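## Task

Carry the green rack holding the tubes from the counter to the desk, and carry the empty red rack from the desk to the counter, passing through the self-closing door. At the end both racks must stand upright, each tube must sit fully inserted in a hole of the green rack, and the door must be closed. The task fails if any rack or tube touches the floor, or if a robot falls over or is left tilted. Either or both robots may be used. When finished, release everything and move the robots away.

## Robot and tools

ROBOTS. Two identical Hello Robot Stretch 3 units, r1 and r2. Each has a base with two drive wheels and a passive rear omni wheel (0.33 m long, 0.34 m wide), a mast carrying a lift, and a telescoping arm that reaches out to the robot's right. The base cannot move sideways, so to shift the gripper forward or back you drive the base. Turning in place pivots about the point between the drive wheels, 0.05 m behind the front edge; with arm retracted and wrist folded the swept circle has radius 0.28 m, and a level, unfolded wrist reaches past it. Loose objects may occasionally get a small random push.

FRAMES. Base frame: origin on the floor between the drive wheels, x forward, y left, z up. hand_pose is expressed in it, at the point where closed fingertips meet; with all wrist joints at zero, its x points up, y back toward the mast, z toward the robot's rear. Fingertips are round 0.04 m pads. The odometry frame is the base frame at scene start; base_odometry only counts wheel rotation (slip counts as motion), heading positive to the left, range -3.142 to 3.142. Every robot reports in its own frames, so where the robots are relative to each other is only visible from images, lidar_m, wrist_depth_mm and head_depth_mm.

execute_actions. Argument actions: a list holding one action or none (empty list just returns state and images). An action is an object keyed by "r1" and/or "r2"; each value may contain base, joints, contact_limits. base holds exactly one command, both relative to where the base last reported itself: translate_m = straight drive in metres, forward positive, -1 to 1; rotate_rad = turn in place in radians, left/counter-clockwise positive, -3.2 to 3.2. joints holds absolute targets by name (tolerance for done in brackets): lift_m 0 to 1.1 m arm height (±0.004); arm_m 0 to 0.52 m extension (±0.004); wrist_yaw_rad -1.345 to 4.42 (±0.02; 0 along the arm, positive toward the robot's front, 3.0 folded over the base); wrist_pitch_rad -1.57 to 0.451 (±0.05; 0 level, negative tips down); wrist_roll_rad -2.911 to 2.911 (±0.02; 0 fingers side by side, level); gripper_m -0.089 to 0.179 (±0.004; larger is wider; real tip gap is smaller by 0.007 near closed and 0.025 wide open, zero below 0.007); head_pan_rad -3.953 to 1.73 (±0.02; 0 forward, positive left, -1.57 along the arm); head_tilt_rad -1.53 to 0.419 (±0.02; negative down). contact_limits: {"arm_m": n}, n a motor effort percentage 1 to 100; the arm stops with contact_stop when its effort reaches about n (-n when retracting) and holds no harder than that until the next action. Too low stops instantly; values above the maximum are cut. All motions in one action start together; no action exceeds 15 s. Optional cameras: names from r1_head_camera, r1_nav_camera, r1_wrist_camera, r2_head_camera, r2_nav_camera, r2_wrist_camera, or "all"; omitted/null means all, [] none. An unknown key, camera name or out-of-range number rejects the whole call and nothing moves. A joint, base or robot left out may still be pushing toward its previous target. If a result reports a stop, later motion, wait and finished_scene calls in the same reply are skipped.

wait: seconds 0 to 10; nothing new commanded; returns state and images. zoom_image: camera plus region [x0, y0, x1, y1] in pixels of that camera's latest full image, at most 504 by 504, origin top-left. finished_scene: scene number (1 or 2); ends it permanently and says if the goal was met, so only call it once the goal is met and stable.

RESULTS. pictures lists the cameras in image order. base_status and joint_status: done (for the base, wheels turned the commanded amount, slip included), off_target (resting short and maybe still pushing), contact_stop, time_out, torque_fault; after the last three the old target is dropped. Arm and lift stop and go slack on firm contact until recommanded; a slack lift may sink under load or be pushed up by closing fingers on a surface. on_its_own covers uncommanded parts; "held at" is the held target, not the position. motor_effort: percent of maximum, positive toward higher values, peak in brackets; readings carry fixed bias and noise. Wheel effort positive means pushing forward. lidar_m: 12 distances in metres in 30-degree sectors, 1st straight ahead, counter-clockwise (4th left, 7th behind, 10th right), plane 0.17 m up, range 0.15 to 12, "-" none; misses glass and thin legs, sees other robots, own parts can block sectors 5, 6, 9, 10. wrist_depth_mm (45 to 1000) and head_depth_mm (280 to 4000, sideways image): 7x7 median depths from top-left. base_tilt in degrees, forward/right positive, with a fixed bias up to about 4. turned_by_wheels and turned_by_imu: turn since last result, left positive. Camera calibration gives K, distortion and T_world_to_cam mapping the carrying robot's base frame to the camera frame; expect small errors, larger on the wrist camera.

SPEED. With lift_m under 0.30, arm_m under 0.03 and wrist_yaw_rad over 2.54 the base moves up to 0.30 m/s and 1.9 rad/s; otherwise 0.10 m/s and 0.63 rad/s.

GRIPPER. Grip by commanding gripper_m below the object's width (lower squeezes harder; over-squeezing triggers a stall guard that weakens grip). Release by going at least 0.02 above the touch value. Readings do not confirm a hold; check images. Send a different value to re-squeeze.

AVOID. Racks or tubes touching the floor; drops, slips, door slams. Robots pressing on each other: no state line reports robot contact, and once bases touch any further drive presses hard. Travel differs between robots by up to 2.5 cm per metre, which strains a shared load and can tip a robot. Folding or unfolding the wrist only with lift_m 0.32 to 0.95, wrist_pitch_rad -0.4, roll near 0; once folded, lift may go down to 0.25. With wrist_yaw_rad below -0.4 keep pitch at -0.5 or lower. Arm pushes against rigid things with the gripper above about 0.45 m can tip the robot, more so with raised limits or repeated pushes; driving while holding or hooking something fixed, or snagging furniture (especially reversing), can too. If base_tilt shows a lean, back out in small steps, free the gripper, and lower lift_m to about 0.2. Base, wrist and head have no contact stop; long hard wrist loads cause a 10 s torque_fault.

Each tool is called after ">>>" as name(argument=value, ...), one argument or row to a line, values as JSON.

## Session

>>> execute_actions(
  actions=[],
)

Scene clock: 0.00 s.
r1.base_odometry: x=+0.000 y=+0.000 heading=+0.000 (m, m, rad; r1's odometry frame)
r1.turned_by_wheels: +0.000 (rad since the last result)
r1.turned_by_imu: +0.000 (rad since the last result)
r1.base_tilt: forward=+0.1 right=-0.9 (deg)
r1.lidar_m: 1.05 0.79 0.76 0.80 0.73 0.71 0.75 1.05 2.97 1.63 1.34 1.30
r1.head_depth_mm: 1231 1234 1231 1230 1238 1233 1247 / 1313 1314 1308 1304 1304 1310 1310 / 1387 1387 1376 1389 1391 1387 1397 / 1450 1458 1445 1447 1433 1449 1432 / 1294 1277 1259 1244 1231 1229 1214 / 1100 1089 1083 1071 1062 1055 1047 / 969 963 947 942 935 934 924
r1.base_status: not commanded
r1.joint_positions: lift_m=+0.341 arm_m=+0.001 wrist_yaw_rad=+3.139 wrist_pitch_rad=-0.580 wrist_roll_rad=+0.006 gripper_m=+0.037 head_pan_rad=-0.016 head_tilt_rad=+0.015
r1.joint_status: not commanded
r1.motor_effort: left_wheel=+0 right_wheel=+1 lift_m=+38 arm_m=+0 wrist_yaw_rad=+1 wrist_pitch_rad=+8 wrist_roll_rad=+0 gripper_m=+0 head_pan_rad=+0 head_tilt_rad=+2 (%)
r1.hand_pose: x=-0.0207 y=+0.0553 z=+0.3192 quat_wxyz=(+0.204, +0.680, +0.201, +0.676) (m; r1's base frame)
r1.wrist_depth_mm: 555 673 - 879 752 665 590 / 592 725 - 945 809 704 628 / 625 736 - 824 830 757 673 / 616 643 644 668 695 722 695 / 542 545 560 571 597 603 613 / 473 - - - 521 516 520 / 425 - - - 443 454 460
r2.base_odometry: x=+0.000 y=+0.000 heading=+0.000 (m, m, rad; r2's odometry frame)
r2.turned_by_wheels: +0.000 (rad since the last result)
r2.turned_by_imu: +0.000 (rad since the last result)
r2.base_tilt: forward=-1.3 right=+1.6 (deg)
r2.lidar_m: 1.97 2.17 1.94 1.58 0.79 0.64 0.64 0.70 1.10 1.22 1.34 1.98
r2.head_depth_mm: 1781 1816 1823 1850 1847 1858 1884 / 1819 1834 1855 1874 1901 1885 1906 / 1852 1866 1875 1912 1914 1949 1941 / 1878 1883 1918 1939 1951 1955 1972 / 1907 1920 1943 1944 1983 1979 1948 / 1941 1975 1985 1985 2034 2043 1926 / 1982 2002 2006 2019 2036 2094 1928
r2.base_status: not commanded
r2.joint_positions: lift_m=+0.495 arm_m=+0.002 wrist_yaw_rad=+2.966 wrist_pitch_rad=-0.606 wrist_roll_rad=+0.019 gripper_m=+0.037 head_pan_rad=-0.006 head_tilt_rad=-0.010
r2.joint_status: not commanded
r2.motor_effort: left_wheel=+1 right_wheel=+0 lift_m=+22 arm_m=+0 wrist_yaw_rad=+0 wrist_pitch_rad=+4 wrist_roll_rad=+0 gripper_m=+0 head_pan_rad=+0 head_tilt_rad=+2 (%)
r2.hand_pose: x=+0.0131 y=+0.0464 z=+0.4675 quat_wxyz=(+0.271, +0.697, +0.149, +0.647) (m; r2's base frame)
r2.wrist_depth_mm: 736 - - - - - - / 755 - - - - - - / 756 949 984 961 982 937 953 / 756 865 852 825 818 804 807 / 717 734 - 718 714 705 705 / 650 644 641 659 - 628 630 / 579 601 - - 569 567 564
pictures: r1_head_camera (sideways: a quarter turn clockwise sets it upright), r1_nav_camera (sideways: a quarter turn counterclockwise sets it upright), r1_wrist_camera, r2_head_camera (sideways: a quarter turn clockwise sets it upright), r2_nav_camera (sideways: a quarter turn counterclockwise sets it upright), r2_wrist_camera
camera_calibration (this result's frames):
r1_head_camera: T_world_to_cam=[[0.0384964, 0.023871, -0.998974, 1.32092], [0.0596236, 0.997879, 0.0261425, -0.0373867], [0.997478, -0.0605688, 0.0369915, -0.10553], [0, 0, 0, 1]] pos_world=[0.0566426, -0.000616308, 1.32445]
r1_nav_camera: T_world_to_cam=[[0.0333754, -0.00268446, 0.999439, -1.26117], [-0.0677289, -0.997704, -0.00041805, 0.0564932], [0.997145, -0.067677, -0.0334806, -0.0103215], [0, 0, 0, 1]] pos_world=[0.0562103, 0.0522794, 1.26014]
r1_wrist_camera: T_world_to_cam=[[0.998992, 0.00599179, 0.0444767, -0.00117053], [0.0374407, -0.657696, -0.752353, 0.31404], [0.0247442, 0.75326, -0.657258, 0.334616], [0, 0, 0, 1]] pos_world=[-0.0188683, -0.045503, 0.45625]
r2_head_camera: T_world_to_cam=[[-0.0511589, -0.0477665, -0.997548, 1.32366], [0.0211001, 0.998581, -0.0488981, 0.0682359], [0.998468, -0.0235499, -0.0500785, 0.0196847], [0, 0, 0, 1]] pos_world=[0.0466228, -0.00444876, 1.32474]
r2_nav_camera: T_world_to_cam=[[0.0144843, 0.0261288, 0.999554, -1.26103], [-0.0389808, -0.998884, 0.0266761, 0.0226972], [0.999135, -0.0393498, -0.0134497, -0.0323762], [0, 0, 0, 1]] pos_world=[0.0514981, 0.054347, 1.25943]
r2_wrist_camera: T_world_to_cam=[[0.987464, -0.150552, -0.0474261, 0.0302547], [-0.141, -0.706268, -0.693761, 0.388875], [0.0709515, 0.691751, -0.718642, 0.46628], [0, 0, 0, 1]] pos_world=[-0.00812742, -0.0433454, 0.60631]
Images, in order (width x height): r1_head_camera 896x504, r1_nav_camera 672x504, r1_wrist_camera 644x364, r2_head_camera 896x504, r2_nav_camera 672x504, r2_wrist_camera 644x364.

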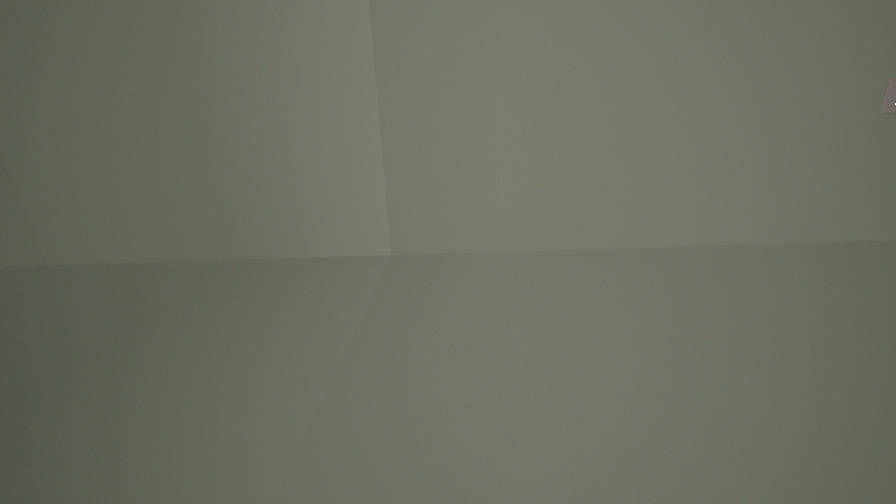

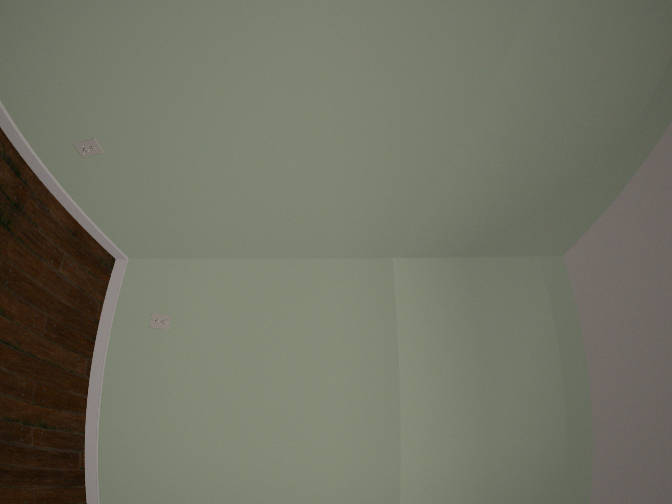

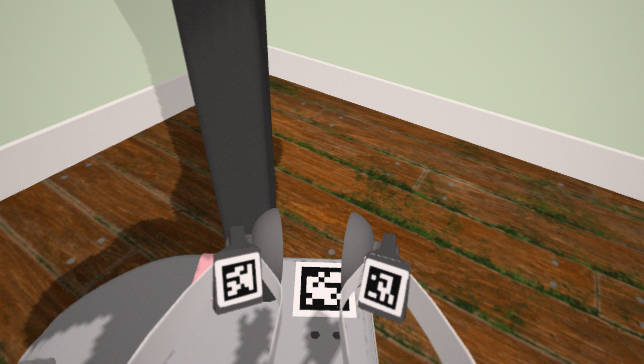

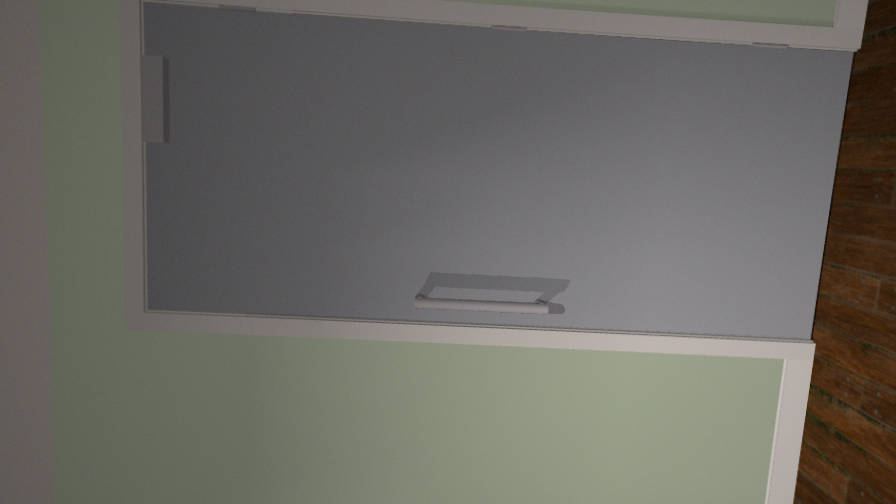

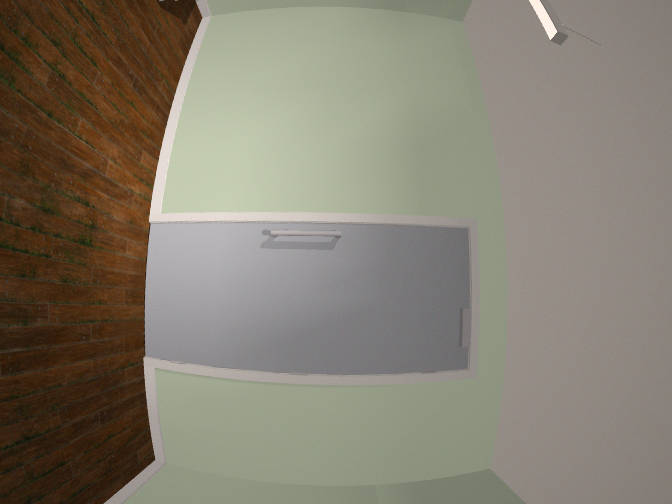

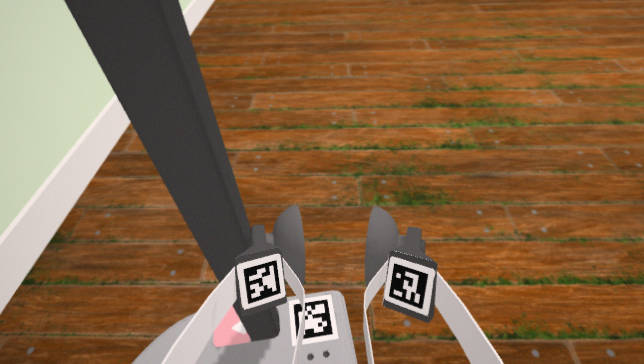

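>>> execute_actions(
  actions=[
    {"r1":{"base":{"rotate_rad":1.03},"joints":{"head_pan_rad":-2.75,"head_tilt_rad":-0.4,"wrist_pitch_rad":-0.4,"lift_m":0.28}},"r2":{"base":{"rotate_rad":1.2},"joints":{"head_tilt_rad":-0.3,"wrist_pitch_rad":-0.4,"lift_m":0.28}}},
  ],
  cameras=["r1_head_camera","r1_nav_camera","r2_head_camera","r2_nav_camera"],
)

Scene clock: 6.93 s.
r1.base_odometry: x=+0.000 y=+0.000 heading=+1.030 (m, m, rad; r1's odometry frame)
r1.turned_by_wheels: +1.030 (rad since the last result)
r1.turned_by_imu: +1.016 (rad since the last result)
r1.base_tilt: forward=+0.2 right=-0.9 (deg)
r1.lidar_m: 0.77 0.80 0.74 0.71 0.74 1.02 2.93 1.63 1.35 1.30 1.07 0.79
r1.head_depth_mm: 2511 2678 2886 3029 2307 1757 1393 / 2648 2784 3011 3179 2295 1727 1393 / 2695 2910 2813 3019 2286 1731 1403 / 2792 2993 1986 3305 2322 1743 1401 / 2458 2585 2010 2844 2147 1756 1406 / 2038 2147 2069 2252 2263 1758 1401 / 1753 1818 1845 1957 2038 1756 1413
r1.base_status: done
r1.joint_positions: lift_m=+0.280 arm_m=+0.001 wrist_yaw_rad=+3.139 wrist_pitch_rad=-0.418 wrist_roll_rad=+0.006 gripper_m=+0.037 head_pan_rad=-2.743 head_tilt_rad=-0.396
r1.joint_status: all done
r1.motor_effort: left_wheel=-1(5) right_wheel=+3(12) lift_m=+28(32) arm_m=-1(0) wrist_yaw_rad=+0(0) wrist_pitch_rad=+11(12) wrist_roll_rad=+0(0) gripper_m=+0(0) head_pan_rad=-5(52) head_tilt_rad=-2(25) (%)
r1.hand_pose: x=-0.0207 y=+0.0784 z=+0.2929 quat_wxyz=(+0.149, +0.694, +0.146, +0.690) (m; r1's base frame)
r1.wrist_depth_mm: 672 680 - 675 667 685 673 / 718 725 - 737 728 737 728 / 786 773 - 783 806 785 789 / 683 718 - 760 791 811 782 / 562 580 580 612 629 644 656 / 477 498 - 524 533 526 538 / - - - - 440 449 451
r2.base_odometry: x=+0.000 y=+0.000 heading=+1.200 (m, m, rad; r2's odometry frame)
r2.turned_by_wheels: +1.200 (rad since the last result)
r2.turned_by_imu: +1.179 (rad since the last result)
r2.base_tilt: forward=-1.3 right=+1.7 (deg)
r2.lidar_m: 1.93 1.18 0.72 0.64 0.64 0.76 1.22 1.22 1.46 1.97 1.98 2.18
r2.head_depth_mm: 2327 2516 2665 2268 2394 1841 1452 / 2300 2428 2556 2179 2288 1833 1437 / 2226 2383 2443 2082 2214 1823 1437 / 2197 2316 2432 2003 2192 1786 1421 / 2134 2288 2349 1992 2126 1787 1413 / 2069 2228 2304 1934 2087 1775 1409 / 2041 2181 2266 1875 2029 1781 1397
r2.base_status: done
r2.joint_positions: lift_m=+0.280 arm_m=+0.002 wrist_yaw_rad=+2.966 wrist_pitch_rad=-0.421 wrist_roll_rad=+0.019 gripper_m=+0.037 head_pan_rad=-0.006 head_tilt_rad=-0.297
r2.joint_status: all done
r2.motor_effort: left_wheel=-1(6) right_wheel=+3(8) lift_m=+19(21) arm_m=+0(0) wrist_yaw_rad=+1(0) wrist_pitch_rad=+7(7) wrist_roll_rad=+0(0) gripper_m=+0(0) head_pan_rad=+0(0) head_tilt_rad=-2(17) (%)
r2.hand_pose: x=+0.0178 y=+0.0731 z=+0.2920 quat_wxyz=(+0.209, +0.708, +0.085, +0.669) (m; r2's base frame)
r2.wrist_depth_mm: 517 - 615 670 755 823 926 / 552 - 654 726 808 909 - / 594 - 715 796 841 871 854 / 632 657 718 712 675 686 675 / 587 586 604 578 581 559 559 / 498 511 - 505 - 482 472 / 441 - - - 422 417 418
pictures: r1_head_camera (sideways: a quarter turn clockwise sets it upright), r1_nav_camera (sideways: a quarter turn counterclockwise sets it upright), r2_head_camera (sideways: a quarter turn clockwise sets it upright), r2_nav_camera (sideways: a quarter turn counterclockwise sets it upright)
camera_calibration (this result's frames):
r1_head_camera: T_world_to_cam=[[0.34481, 0.118722, -0.931134, 1.23021], [0.341492, -0.939862, 0.00662389, -0.0136861], [-0.874351, -0.320258, -0.364616, 0.428648], [0, 0, 0, 1]] pos_world=[-0.0447276, -0.021638, 1.30188]
r1_nav_camera: T_world_to_cam=[[-0.396731, -0.164852, 0.903011, -1.13249], [-0.344088, 0.93872, 0.0201983, 0.0313441], [-0.851004, -0.302702, -0.429143, 0.515935], [0, 0, 0, 1]] pos_world=[0.000553201, -0.0599422, 1.24343]
r2_head_camera: T_world_to_cam=[[-0.330793, -0.0460224, -0.94258, 1.25344], [0.00668268, 0.998671, -0.0511064, 0.07118], [0.94368, -0.0232046, -0.330046, 0.384435], [0, 0, 0, 1]] pos_world=[0.0513718, -0.00447824, 1.31199]
r2_nav_camera: T_world_to_cam=[[0.296173, 0.0243717, 0.954823, -1.20415], [-0.0301111, -0.998939, 0.0348378, 0.012029], [0.95466, -0.0390688, -0.295125, 0.334547], [0, 0, 0, 1]] pos_world=[0.0376194, 0.0544338, 1.24806]
Images, in order (width x height): r1_head_camera 896x504, r1_nav_camera 672x504, r2_head_camera 896x504, r2_nav_camera 672x504.

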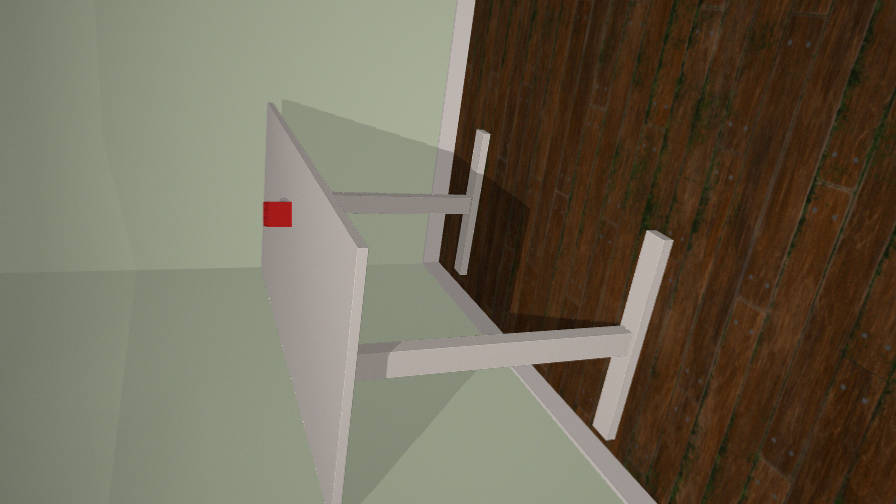

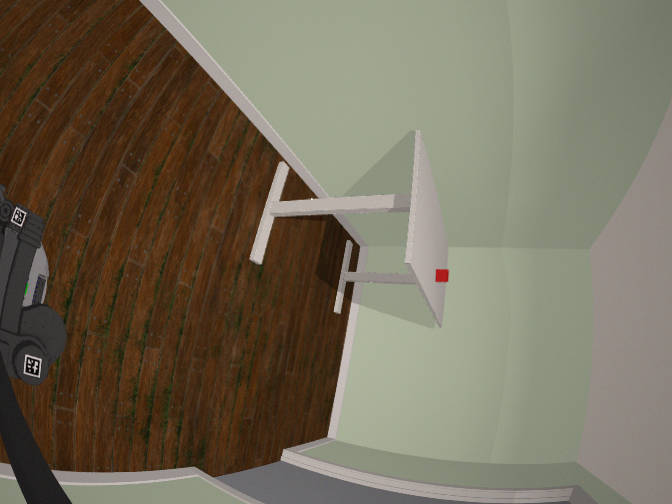

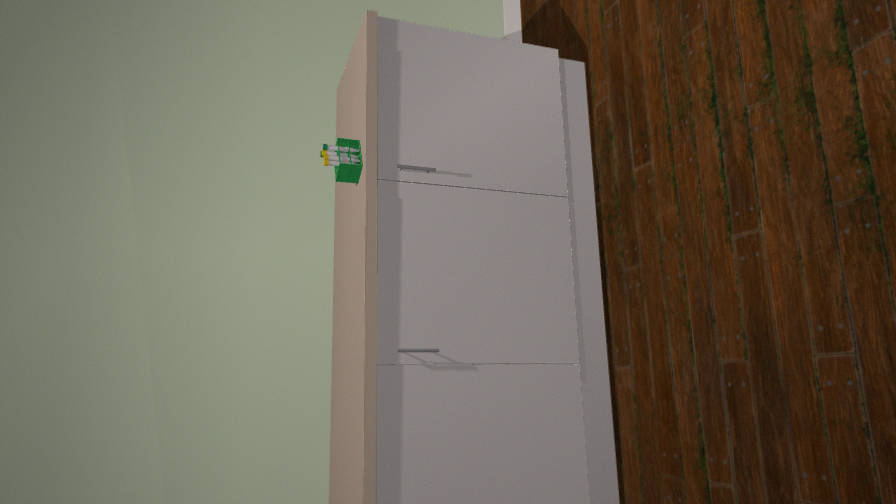

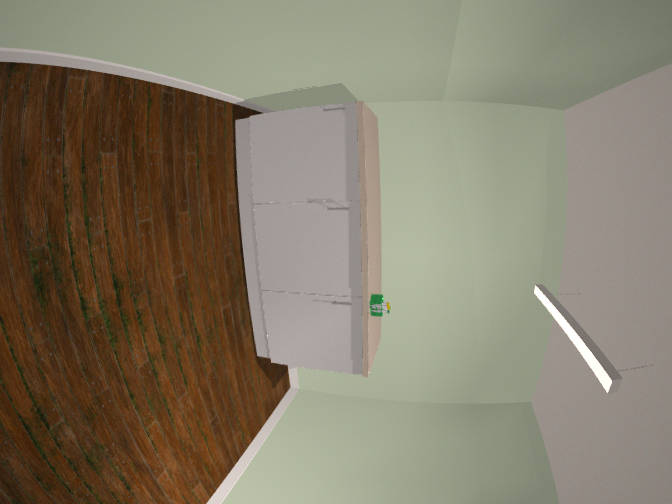

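>>> execute_actions(
  actions=[
    {"r1":{"base":{"translate_m":-1.0}},"r2":{"base":{"rotate_rad":-0.45},"joints":{"head_pan_rad":0.55,"head_tilt_rad":-0.35}}},
  ],
  cameras=[],
)

>>> execute_actions(
  actions=[
    {"r1":{"base":{"translate_m":-1.0},"joints":{"head_pan_rad":-1.95,"head_tilt_rad":-0.45}},"r2":{"base":{"translate_m":1.0}}},
  ],
  cameras=["r1_head_camera","r2_head_camera"],
)

Scene clock: 18.07 s.
r1.base_odometry: x=-0.515 y=-0.857 heading=+1.030 (m, m, rad; r1's odometry frame)
r1.turned_by_wheels: +0.000 (rad since the last result)
r1.turned_by_imu: +0.004 (rad since the last result)
r1.base_tilt: forward=+0.2 right=-0.8 (deg)
r1.lidar_m: 1.76 1.02 0.75 0.73 0.75 1.16 1.99 1.80 0.92 1.29 1.35 1.82
r1.head_depth_mm: 1669 1763 1896 2038 2150 1716 1399 / 1728 1843 1968 2140 2225 1734 1403 / 1799 1885 2041 2252 2276 1721 1403 / 1862 1996 1728 2347 2152 1740 1389 / 1948 2137 1751 1987 2200 1742 1405 / 1972 2084 1774 984 2217 1749 1407 / 1735 1785 1744 921 2023 1751 1400
r1.base_status: done
r1.joint_positions: lift_m=+0.280 arm_m=+0.001 wrist_yaw_rad=+3.139 wrist_pitch_rad=-0.418 wrist_roll_rad=+0.006 gripper_m=+0.037 head_pan_rad=-2.743 head_tilt_rad=-0.396
r1.joint_status: not commanded
r1.motor_effort: left_wheel=-2(7) right_wheel=+3(8) lift_m=+28(28) arm_m=+0(0) wrist_yaw_rad=+1(1) wrist_pitch_rad=+11(11) wrist_roll_rad=+0(0) gripper_m=+0(0) head_pan_rad=-4(5) head_tilt_rad=-1(2) (%)
r1.hand_pose: x=-0.0207 y=+0.0785 z=+0.2930 quat_wxyz=(+0.148, +0.694, +0.146, +0.690) (m; r1's base frame)
r1.wrist_depth_mm: 758 773 - 686 684 676 683 / 830 836 - 743 747 740 746 / 864 887 - 802 805 825 811 / 695 706 - 762 772 799 840 / 559 578 584 604 626 641 649 / 477 500 - 518 532 523 532 / 421 - - - 441 450 453
r2.base_odometry: x=+0.000 y=+0.000 heading=+0.750 (m, m, rad; r2's odometry frame)
r2.turned_by_wheels: -0.450 (rad since the last result)
r2.turned_by_imu: -0.440 (rad since the last result)
r2.base_tilt: forward=-1.3 right=+1.7 (deg)
r2.lidar_m: 2.10 1.92 1.07 0.70 0.64 0.64 0.80 1.22 1.23 1.54 1.97 1.99
r2.head_depth_mm: 2221 2377 2279 2116 2232 1756 1386 / 2169 2347 1974 2091 2209 1733 1388 / 2158 2297 2138 2055 2146 1721 1373 / 2150 2279 2095 2009 2176 1691 1366 / 2103 2254 2020 2016 2131 1697 1360 / 2072 2242 1960 1979 2086 1691 1346 / 2076 2195 1903 1961 2102 1658 1335
r2.base_status: done
r2.joint_positions: lift_m=+0.280 arm_m=+0.002 wrist_yaw_rad=+2.966 wrist_pitch_rad=-0.421 wrist_roll_rad=+0.019 gripper_m=+0.037 head_pan_rad=+0.543 head_tilt_rad=-0.346
r2.joint_status: all done
r2.motor_effort: left_wheel=+3(9) right_wheel=-2(8) lift_m=+19(20) arm_m=-1(0) wrist_yaw_rad=+0(0) wrist_pitch_rad=+6(7) wrist_roll_rad=+0(0) gripper_m=+0(0) head_pan_rad=+4(46) head_tilt_rad=-1(5) (%)
r2.hand_pose: x=+0.0178 y=+0.0731 z=+0.2920 quat_wxyz=(+0.209, +0.708, +0.085, +0.669) (m; r2's base frame)
r2.wrist_depth_mm: 484 - 708 883 - - - / 514 - 751 946 - - - / 543 - 795 876 889 875 854 / 569 632 709 703 680 687 684 / 561 582 601 577 581 572 567 / 490 505 - 513 - 477 479 / 443 - - - 417 417 412
pictures: none
No camera images: the call's "cameras" was empty. Leave "cameras" out to get every camera's image.

Scene clock: 23.23 s.
r1.base_odometry: x=-1.030 y=-1.714 heading=+1.030 (m, m, rad; r1's odometry frame)
r1.turned_by_wheels: +0.000 (rad since the last result)
r1.turned_by_imu: +0.005 (rad since the last result)
r1.base_tilt: forward=+0.2 right=-0.8 (deg)
r1.lidar_m: 2.67 1.05 0.85 0.76 0.77 1.03 1.00 1.04 1.01 1.27 0.99 1.84
r1.head_depth_mm: 1286 1387 1402 802 1548 1598 1349 / 1250 1362 1370 804 1147 1359 1345 / 1211 1293 1359 807 651 1663 1341 / 1153 1247 1303 810 625 1664 1347 / 1113 1202 1258 748 599 1637 1345 / 1067 1155 1220 717 576 1575 1357 / 1034 1104 1169 821 576 1523 1362
r1.base_status: done
r1.joint_positions: lift_m=+0.280 arm_m=+0.001 wrist_yaw_rad=+3.139 wrist_pitch_rad=-0.418 wrist_roll_rad=+0.006 gripper_m=+0.037 head_pan_rad=-1.957 head_tilt_rad=-0.445
r1.joint_status: all done
r1.motor_effort: left_wheel=-1(8) right_wheel=+4(8) lift_m=+28(28) arm_m=+0(0) wrist_yaw_rad=+1(1) wrist_pitch_rad=+11(11) wrist_roll_rad=+0(0) gripper_m=+0(0) head_pan_rad=+4(50) head_tilt_rad=-2(5) (%)
r1.hand_pose: x=-0.0207 y=+0.0785 z=+0.2930 quat_wxyz=(+0.148, +0.694, +0.146, +0.690) (m; r1's base frame)
r1.wrist_depth_mm: 713 714 - 780 785 768 769 / 769 765 - 814 820 841 805 / 810 816 - 901 907 922 847 / 695 719 - 752 773 816 825 / 565 580 579 609 629 627 652 / 472 494 - 518 533 525 535 / 418 - - - 441 444 454
r2.base_odometry: x=+0.732 y=+0.682 heading=+0.750 (m, m, rad; r2's odometry frame)
r2.turned_by_wheels: +0.000 (rad since the last result)
r2.turned_by_imu: +0.006 (rad since the last result)
r2.base_tilt: forward=-1.2 right=+1.7 (deg)
r2.lidar_m: 1.25 1.15 1.16 1.35 1.25 1.26 1.57 2.01 2.03 1.48 1.36 1.38
r2.head_depth_mm: 1499 1611 1738 1274 1383 1689 1402 / 1508 1579 1692 1252 1348 1477 1378 / 1471 1568 1683 1229 1327 1457 1378 / 1459 1556 1650 1194 1303 1427 1364 / 1447 1532 1629 1198 1287 1415 1344 / 1440 1533 1619 1173 1265 1396 1347 / 1421 1524 1610 1148 1247 1370 1344
r2.base_status: done
r2.joint_positions: lift_m=+0.280 arm_m=+0.002 wrist_yaw_rad=+2.966 wrist_pitch_rad=-0.421 wrist_roll_rad=+0.019 gripper_m=+0.037 head_pan_rad=+0.543 head_tilt_rad=-0.347
r2.joint_status: not commanded
r2.motor_effort: left_wheel=+2(11) right_wheel=-2(5) lift_m=+20(19) arm_m=+0(0) wrist_yaw_rad=+0(0) wrist_pitch_rad=+7(7) wrist_roll_rad=+0(0) gripper_m=+0(0) head_pan_rad=+5(5) head_tilt_rad=-2(1) (%)
r2.hand_pose: x=+0.0178 y=+0.0732 z=+0.2922 quat_wxyz=(+0.209, +0.708, +0.085, +0.669) (m; r2's base frame)
r2.wrist_depth_mm: 920 - - - - - 859 / 974 - - - - - 945 / 923 - 909 884 887 876 874 / 722 701 701 694 688 682 669 / 585 593 606 571 574 567 555 / 492 514 - 510 - 477 478 / 442 - - - 418 419 414
pictures: r1_head_camera (sideways: a quarter turn clockwise sets it upright), r2_head_camera (sideways: a quarter turn clockwise sets it upright)
camera_calibration (this result's frames):
r1_head_camera: T_world_to_cam=[[0.176814, 0.36969, -0.912177, 1.2065], [0.906069, -0.423109, 0.00415123, -0.0139106], [-0.384415, -0.827229, -0.409777, 0.484428], [0, 0, 0, 1]] pos_world=[-0.0145003, -0.051183, 1.2991]
r2_head_camera: T_world_to_cam=[[-0.298114, -0.23612, -0.924865, 1.23012], [-0.517911, 0.853909, -0.051065, 0.0743229], [0.801808, 0.463775, -0.376851, 0.446212], [0, 0, 0, 1]] pos_world=[0.047432, 0.0200487, 1.30965]
Images, in order (width x height): r1_head_camera 896x504, r2_head_camera 896x504.

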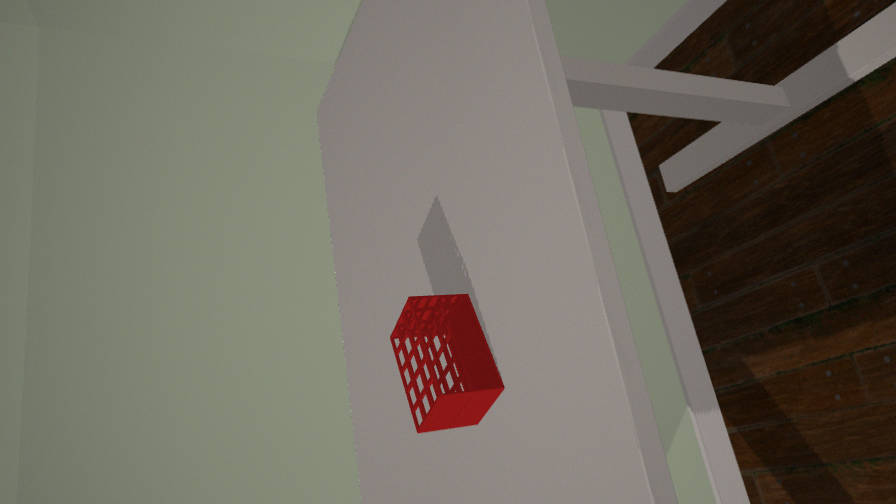

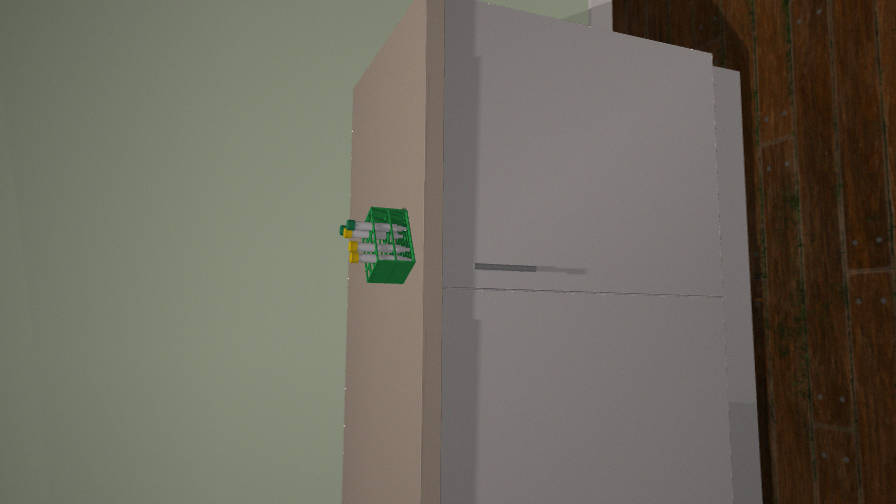

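>>> execute_actions(
  actions=[
    {"r1":{"base":{"translate_m":-0.374},"joints":{"lift_m":0.7,"head_pan_rad":-1.57,"head_tilt_rad":-0.5}},"r2":{"base":{"translate_m":0.76},"joints":{"head_pan_rad":-1.57,"head_tilt_rad":-0.55}}},
  ],
  cameras=[],
)

>>> execute_actions(
  actions=[
    {"r1":{"base":{"rotate_rad":0.325},"joints":{"lift_m":0.9,"wrist_yaw_rad":1.57}},"r2":{"base":{"rotate_rad":2.72}}},
  ],
  cameras=[],
)

>>> execute_actions(
  actions=[
    {"r1":{"joints":{"lift_m":0.985,"wrist_yaw_rad":0,"gripper_m":0.179}},"r2":{"joints":{"lift_m":0.5}}},
  ],
  cameras=["r1_head_camera","r2_head_camera","r1_wrist_camera"],
)

Scene clock: 39.03 s.
r1.base_odometry: x=-1.223 y=-2.035 heading=+1.030 (m, m, rad; r1's odometry frame)
r1.turned_by_wheels: +0.000 (rad since the last result)
r1.turned_by_imu: +0.001 (rad since the last result)
r1.base_tilt: forward=+0.1 right=-0.9 (deg)
r1.lidar_m: 2.68 1.16 0.77 0.76 0.79 0.64 0.62 0.65 0.82 1.26 1.28 1.23
r1.head_depth_mm: 1058 1151 1145 724 555 1528 1300 / 1057 1142 1154 727 555 1449 1244 / 1053 1142 1163 731 554 1578 1311 / 1048 1149 1157 730 556 1583 1304 / 1050 1148 1168 733 556 1587 1315 / 1052 1147 1169 715 557 1589 1309 / 1048 1152 1181 692 560 1596 1310
r1.base_status: done
r1.joint_positions: lift_m=+0.700 arm_m=+0.001 wrist_yaw_rad=+3.139 wrist_pitch_rad=-0.418 wrist_roll_rad=+0.006 gripper_m=+0.037 head_pan_rad=-1.577 head_tilt_rad=-0.493
r1.joint_status: all done
r1.motor_effort: left_wheel=-2(8) right_wheel=+3(7) lift_m=+46(49) arm_m=+0(0) wrist_yaw_rad=+0(0) wrist_pitch_rad=+11(11) wrist_roll_rad=+0(0) gripper_m=+0(0) head_pan_rad=+4(39) head_tilt_rad=-3(7) (%)
r1.hand_pose: x=-0.0207 y=+0.0785 z=+0.7124 quat_wxyz=(+0.148, +0.694, +0.145, +0.690) (m; r1's base frame)
r1.wrist_depth_mm: 687 722 - 714 719 784 774 / 705 782 - 775 827 844 835 / 733 845 - 848 921 928 925 / 726 929 - 933 - - - / 742 - - - - - - / 752 947 - - - - - / 744 828 840 866 872 887 897
r2.base_odometry: x=+1.288 y=+1.200 heading=+0.750 (m, m, rad; r2's odometry frame)
r2.turned_by_wheels: +0.000 (rad since the last result)
r2.turned_by_imu: +0.005 (rad since the last result)
r2.base_tilt: forward=-1.3 right=+1.7 (deg)
r2.lidar_m: 1.15 0.55 0.56 0.69 1.43 1.72 2.17 2.60 1.49 0.98 0.90 0.92
r2.head_depth_mm: 1162 1325 1551 1891 1806 1457 1232 / 1043 1163 1396 1639 1782 1450 1223 / 982 1091 1247 1454 1676 1440 1220 / 906 1013 1138 1309 1542 1437 1209 / 849 938 1046 1189 1373 1431 1201 / 802 875 966 1084 1233 1353 1193 / 753 818 898 1005 1131 1291 1189
r2.base_status: done
r2.joint_positions: lift_m=+0.280 arm_m=+0.002 wrist_yaw_rad=+2.966 wrist_pitch_rad=-0.420 wrist_roll_rad=+0.019 gripper_m=+0.037 head_pan_rad=-1.563 head_tilt_rad=-0.544
r2.joint_status: all done
r2.motor_effort: left_wheel=+2(8) right_wheel=-1(5) lift_m=+20(19) arm_m=-1(1) wrist_yaw_rad=+0(0) wrist_pitch_rad=+6(7) wrist_roll_rad=+0(0) gripper_m=+1(0) head_pan_rad=-4(52) head_tilt_rad=-1(15) (%)
r2.hand_pose: x=+0.0178 y=+0.0732 z=+0.2922 quat_wxyz=(+0.209, +0.708, +0.085, +0.669) (m; r2's base frame)
r2.wrist_depth_mm: - - 969 741 591 493 419 / - - - 852 629 517 442 / 931 - 910 880 748 587 466 / 726 695 702 696 691 643 542 / 588 585 605 574 568 561 549 / 495 513 - 509 - 479 475 / 442 - - - 415 416 414
pictures: none
No camera images: the call's "cameras" was empty. Leave "cameras" out to get every camera's image.

Scene clock: 41.97 s.
r1.base_odometry: x=-1.223 y=-2.035 heading=+1.354 (m, m, rad; r1's odometry frame)
r1.turned_by_wheels: +0.325 (rad since the last result)
r1.turned_by_imu: +0.321 (rad since the last result)
r1.base_tilt: forward=+0.3 right=-0.8 (deg)
r1.lidar_m: 1.34 0.93 0.76 0.76 0.69 0.62 0.63 0.76 0.82 1.27 1.23 2.99
r1.head_depth_mm: 1013 1098 1147 726 531 1546 - / 1047 1129 1155 726 552 1566 - / 1084 1177 1150 730 578 1588 - / 1113 1204 1155 731 602 1586 1305 / 1156 1258 1166 734 1738 1598 1310 / 1184 1301 1166 734 1813 1594 1314 / 1232 1356 1171 735 1880 1585 1310
r1.base_status: done
r1.joint_positions: lift_m=+0.900 arm_m=+0.001 wrist_yaw_rad=+1.574 wrist_pitch_rad=-0.417 wrist_roll_rad=+0.006 gripper_m=+0.037 head_pan_rad=-1.577 head_tilt_rad=-0.494
r1.joint_status: all done
r1.motor_effort: left_wheel=-2(5) right_wheel=+3(8) lift_m=+46(50) arm_m=+0(0) wrist_yaw_rad=-4(5) wrist_pitch_rad=+11(11) wrist_roll_rad=+0(0) gripper_m=+0(0) head_pan_rad=+4(5) head_tilt_rad=-3(3) (%)
r1.hand_pose: x=+0.2031 y=-0.1454 z=+0.9125 quat_wxyz=(+0.591, +0.594, -0.386, +0.385) (m; r1's base frame)
r1.wrist_depth_mm: 818 - - - - - - / 827 - - - - - - / 867 - - - - - - / 896 - - - - - - / 934 - - - - - - / 959 - - - - - - / 968 - - - - - -
r2.base_odometry: x=+1.288 y=+1.200 heading=-2.813 (m, m, rad; r2's odometry frame)
r2.turned_by_wheels: +2.720 (rad since the last result)
r2.turned_by_imu: +2.666 (rad since the last result)
r2.base_tilt: forward=-1.3 right=+1.7 (deg)
r2.lidar_m: 1.75 2.34 2.60 1.34 0.95 0.91 0.93 0.58 0.55 0.56 0.75 1.70
r2.head_depth_mm: 929 1004 1051 717 624 712 818 / 973 1060 1037 711 673 773 898 / 1028 1112 1027 699 732 843 995 / 1079 1184 1008 710 794 931 1132 / 1147 1264 996 757 870 1034 1203 / 1211 1333 976 817 962 1164 1194 / 1301 1410 964 895 1075 1333 1195
r2.base_status: done
r2.joint_positions: lift_m=+0.280 arm_m=+0.002 wrist_yaw_rad=+2.966 wrist_pitch_rad=-0.420 wrist_roll_rad=+0.019 gripper_m=+0.037 head_pan_rad=-1.563 head_tilt_rad=-0.544
r2.joint_status: not commanded
r2.motor_effort: left_wheel=-1(7) right_wheel=+3(10) lift_m=+20(20) arm_m=-1(1) wrist_yaw_rad=+0(0) wrist_pitch_rad=+6(7) wrist_roll_rad=+0(0) gripper_m=+1(1) head_pan_rad=-4(4) head_tilt_rad=-2(2) (%)
r2.hand_pose: x=+0.0178 y=+0.0732 z=+0.2922 quat_wxyz=(+0.209, +0.708, +0.085, +0.669) (m; r2's base frame)
r2.wrist_depth_mm: 762 - - - - - - / 818 - - - - - - / 833 - 915 905 888 867 865 / 727 705 713 698 691 684 676 / 584 589 598 575 588 563 563 / 493 510 - 507 - 475 475 / 446 - - - 419 420 414
pictures: none
No camera images: the call's "cameras" was empty. Leave "cameras" out to get every camera's image.

Scene clock: 44.80 s.
r1.base_odometry: x=-1.223 y=-2.035 heading=+1.354 (m, m, rad; r1's odometry frame)
r1.turned_by_wheels: +0.000 (rad since the last result)
r1.turned_by_imu: +0.000 (rad since the last result)
r1.base_tilt: forward=+0.1 right=-0.8 (deg)
r1.lidar_m: 1.34 0.93 0.76 0.76 0.69 0.62 0.63 0.77 0.82 1.26 1.23 2.98
r1.head_depth_mm: 1018 1099 1148 727 - - - / 1047 1131 1149 727 553 - - / 1082 1168 1152 729 590 - - / 1111 1212 1158 731 603 - 1269 / 1151 1259 1163 733 606 1580 1309 / 1184 1304 1161 733 1815 1584 1314 / 1228 1347 1166 734 1863 1584 1316
r1.base_status: not commanded
r1.joint_positions: lift_m=+0.985 arm_m=+0.001 wrist_yaw_rad=+0.004 wrist_pitch_rad=-0.417 wrist_roll_rad=+0.006 gripper_m=+0.179 head_pan_rad=-1.577 head_tilt_rad=-0.494
r1.joint_status: all done
r1.motor_effort: left_wheel=-2(2) right_wheel=+3(3) lift_m=+46(50) arm_m=+0(0) wrist_yaw_rad=-2(2) wrist_pitch_rad=+10(10) wrist_roll_rad=+0(0) gripper_m=+0(100) head_pan_rad=+4(4) head_tilt_rad=-2(3) (%)
r1.hand_pose: x=-0.0207 y=-0.3704 z=+0.9975 quat_wxyz=(+0.690, +0.147, -0.693, -0.146) (m; r1's base frame)
r1.wrist_depth_mm: - - - 965 878 822 757 / 526 552 568 503 664 717 764 / 386 379 392 411 427 445 464 / - 980 309 306 316 328 339 / - - - - 259 263 265 / - - - - - - 221 / - - - - - - 934
r2.base_odometry: x=+1.288 y=+1.200 heading=-2.813 (m, m, rad; r2's odometry frame)
r2.turned_by_wheels: +0.000 (rad since the last result)
r2.turned_by_imu: +0.000 (rad since the last result)
r2.base_tilt: forward=-1.3 right=+1.7 (deg)
r2.lidar_m: 1.76 2.35 2.60 1.34 0.95 0.90 0.93 0.58 0.55 0.57 0.75 1.70
r2.head_depth_mm: 924 1006 1044 717 623 710 822 / 975 1060 1038 709 676 771 898 / 1023 1117 1025 704 730 845 992 / 1076 1184 1006 709 791 930 1133 / 1144 1271 993 756 866 1036 1203 / 1213 1334 980 816 961 1164 1189 / 1296 1415 966 899 1078 1337 1190
r2.base_status: not commanded
r2.joint_positions: lift_m=+0.500 arm_m=+0.002 wrist_yaw_rad=+2.966 wrist_pitch_rad=-0.420 wrist_roll_rad=+0.019 gripper_m=+0.037 head_pan_rad=-1.563 head_tilt_rad=-0.544
r2.joint_status: all done
r2.motor_effort: left_wheel=-2(2) right_wheel=+3(3) lift_m=+24(25) arm_m=-1(1) wrist_yaw_rad=+0(0) wrist_pitch_rad=+6(7) wrist_roll_rad=+0(0) gripper_m=+1(0) head_pan_rad=-4(4) head_tilt_rad=-3(2) (%)
r2.hand_pose: x=+0.0178 y=+0.0732 z=+0.5120 quat_wxyz=(+0.209, +0.708, +0.085, +0.669) (m; r2's base frame)
r2.wrist_depth_mm: 761 - - - - - - / 829 - - - - - - / 839 - - - - - - / 855 - - - - - - / 868 891 915 901 897 870 848 / 759 773 - 744 - 749 720 / 656 659 664 650 643 635 638
pictures: r1_head_camera (sideways: a quarter turn clockwise sets it upright), r1_wrist_camera, r2_head_camera (sideways: a quarter turn clockwise sets it upright)
camera_calibration (this result's frames):
r1_head_camera: T_world_to_cam=[[0.0273276, 0.453092, -0.891045, 1.17984], [0.998377, -0.05693, 0.00167077, -0.0112442], [-0.0499701, -0.889644, -0.453913, 0.539821], [0, 0, 0, 1]] pos_world=[0.00595858, -0.0549688, 1.29634]
r1_wrist_camera: T_world_to_cam=[[-0.998961, -0.00514478, 0.0452915, -0.0750653], [-0.0411965, 0.527177, -0.848756, 1.07781], [-0.01951, -0.84974, -0.526841, 0.376312], [0, 0, 0, 1]] pos_world=[-0.0232433, -0.248817, 1.11646]
r2_head_camera: T_world_to_cam=[[-0.0522012, 0.550887, -0.832946, 1.10872], [0.998575, 0.0195351, -0.0496613, 0.0632318], [-0.011086, -0.834352, -0.551121, 0.677932], [0, 0, 0, 1]] pos_world=[0.0022506, -0.0463834, 1.30027]
Images, in order (width x height): r1_head_camera 896x504, r1_wrist_camera 644x364, r2_head_camera 896x504.

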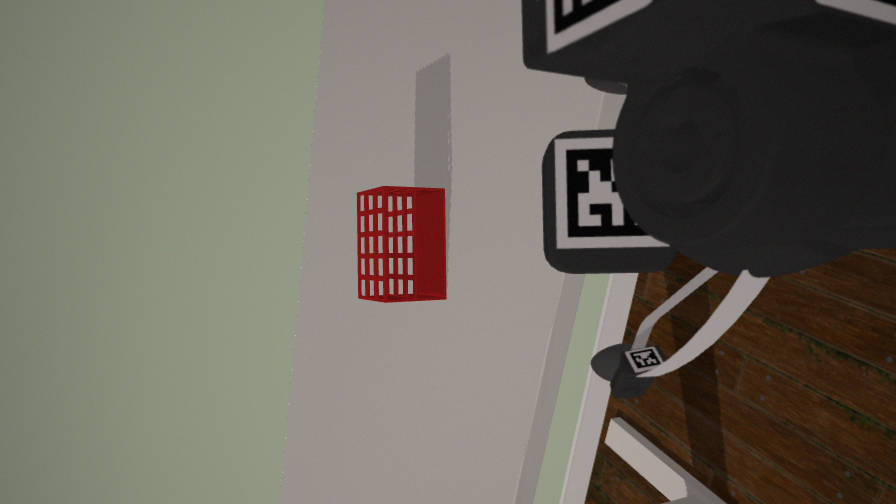

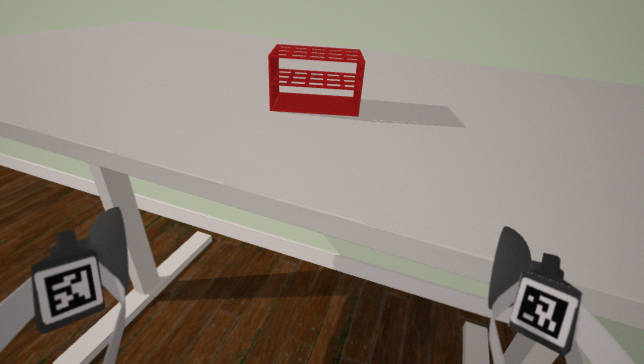

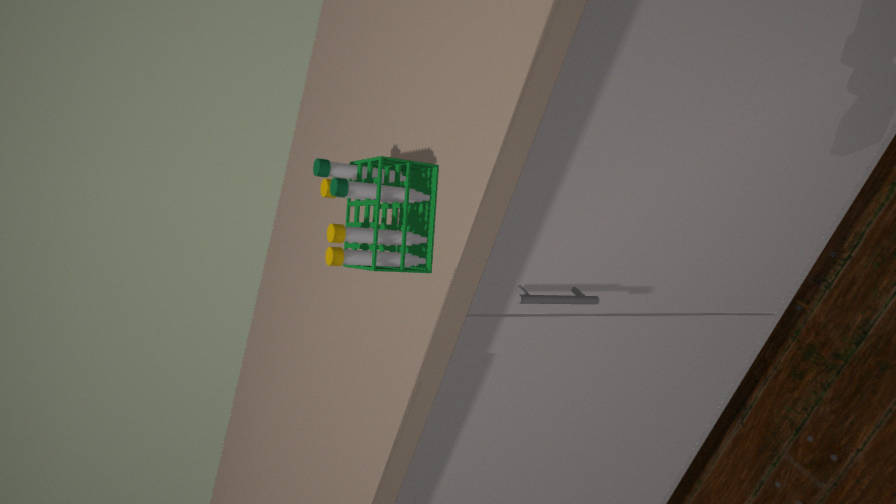

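>>> execute_actions(
  actions=[
    {"r1":{"joints":{"lift_m":0.977,"arm_m":0.362},"contact_limits":{"arm_m":15}},"r2":{"base":{"rotate_rad":-0.025},"joints":{"lift_m":0.94,"wrist_yaw_rad":0,"gripper_m":0.179}}},
  ],
  cameras=["r2_wrist_camera","r1_wrist_camera"],
)

Scene clock: 58.30 s.
r1.base_odometry: x=-1.223 y=-2.035 heading=+1.354 (m, m, rad; r1's odometry frame)
r1.turned_by_wheels: +0.000 (rad since the last result)
r1.turned_by_imu: -0.001 (rad since the last result)
r1.base_tilt: forward=+0.2 right=-0.8 (deg)
r1.lidar_m: 1.35 0.93 0.76 0.76 0.69 0.63 0.63 0.77 0.82 1.26 1.23 2.99
r1.head_depth_mm: 1022 1097 1176 - 522 1542 1307 / 1043 1136 - 691 555 1579 1297 / 1079 1164 - 693 577 1590 1308 / 1109 1210 1266 693 605 1573 1305 / 1143 1254 1160 731 1751 1586 1309 / 1186 1306 1162 734 1810 1585 1317 / 1231 1354 1170 734 1877 1583 1313
r1.base_status: not commanded
r1.joint_positions: lift_m=+0.977 arm_m=+0.362 wrist_yaw_rad=+0.002 wrist_pitch_rad=-0.417 wrist_roll_rad=+0.006 gripper_m=+0.179 head_pan_rad=-1.577 head_tilt_rad=-0.494
r1.joint_status: all done
r1.motor_effort: left_wheel=-2(2) right_wheel=+3(3) lift_m=+28(44) arm_m=+4(3) wrist_yaw_rad=-2(1) wrist_pitch_rad=+10(10) wrist_roll_rad=+0(0) gripper_m=+0(0) head_pan_rad=+4(4) head_tilt_rad=-2(3) (%)
r1.contact_limits: arm_m 15 (drawing in: default 29, maximum 48; extending or still: default 40, maximum 65)
r1.hand_pose: x=-0.0210 y=-0.7312 z=+0.9902 quat_wxyz=(+0.690, +0.147, -0.693, -0.146) (m; r1's base frame)
r1.wrist_depth_mm: 840 788 716 653 595 544 507 / 496 517 550 588 621 581 549 / 347 355 373 387 408 426 442 / 267 273 154 158 172 311 320 / 224 133 161 128 135 246 250 / - 136 166 154 152 123 206 / 153 154 158 158 159 167 175
r2.base_odometry: x=+1.288 y=+1.200 heading=-2.838 (m, m, rad; r2's odometry frame)
r2.turned_by_wheels: -0.025 (rad since the last result)
r2.turned_by_imu: -0.024 (rad since the last result)
r2.base_tilt: forward=-1.3 right=+1.7 (deg)
r2.lidar_m: 1.74 2.29 2.60 1.37 0.96 0.91 0.93 0.59 0.55 0.56 0.73 1.70
r2.head_depth_mm: 919 997 1042 717 605 - - / 968 1049 1040 708 664 - - / 1016 1107 1017 703 699 - - / 1065 1171 1007 713 761 - - / 1120 1249 989 753 835 1046 1196 / 1193 1314 984 790 928 1138 1192 / 1273 1378 964 870 1044 1305 1185
r2.base_status: done
r2.joint_positions: lift_m=+0.940 arm_m=+0.002 wrist_yaw_rad=+0.002 wrist_pitch_rad=-0.420 wrist_roll_rad=+0.019 gripper_m=+0.179 head_pan_rad=-1.563 head_tilt_rad=-0.544
r2.joint_status: all done
r2.motor_effort: left_wheel=+1(3) right_wheel=+0(2) lift_m=+24(25) arm_m=-1(1) wrist_yaw_rad=-1(4) wrist_pitch_rad=+6(7) wrist_roll_rad=+0(0) gripper_m=+1(100) head_pan_rad=-4(4) head_tilt_rad=-1(2) (%)
r2.hand_pose: x=-0.0212 y=-0.3716 z=+0.9521 quat_wxyz=(+0.685, +0.147, -0.698, -0.149) (m; r2's base frame)
r2.wrist_depth_mm: 878 858 833 377 772 720 661 / 621 528 499 424 479 478 472 / 771 605 462 382 349 343 343 / - 717 541 448 367 302 281 / - 816 644 506 416 361 300 / - 995 761 585 476 399 317 / - - - 684 530 437 393
pictures: r1_wrist_camera, r2_wrist_camera
camera_calibration (this result's frames):
r1_wrist_camera: T_world_to_cam=[[-0.998967, -0.003614, 0.0452918, -0.0758138], [-0.040389, 0.527234, -0.848759, 1.2618], [-0.020812, -0.849712, -0.526836, 0.065902], [0, 0, 0, 1]] pos_world=[-0.023401, -0.609543, 1.10912]
r2_wrist_camera: T_world_to_cam=[[-0.99853, -0.0340597, -0.0421744, 0.0204046], [0.0146693, 0.579189, -0.815061, 1.02143], [0.0521877, -0.814482, -0.577838, 0.411933], [0, 0, 0, 1]] pos_world=[-0.0161069, -0.255392, 1.07142]
Images, in order (width x height): r1_wrist_camera 644x364, r2_wrist_camera 644x364.

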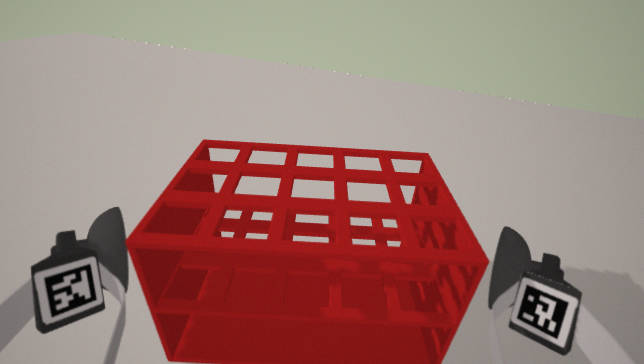

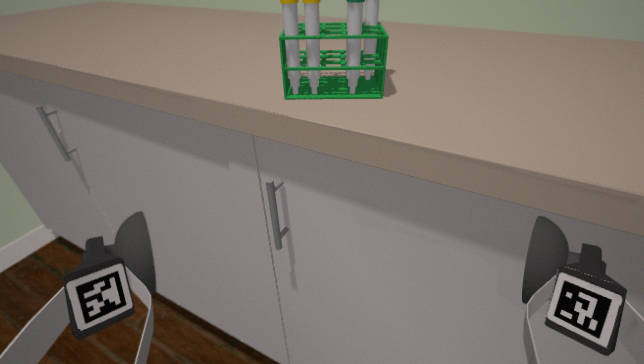

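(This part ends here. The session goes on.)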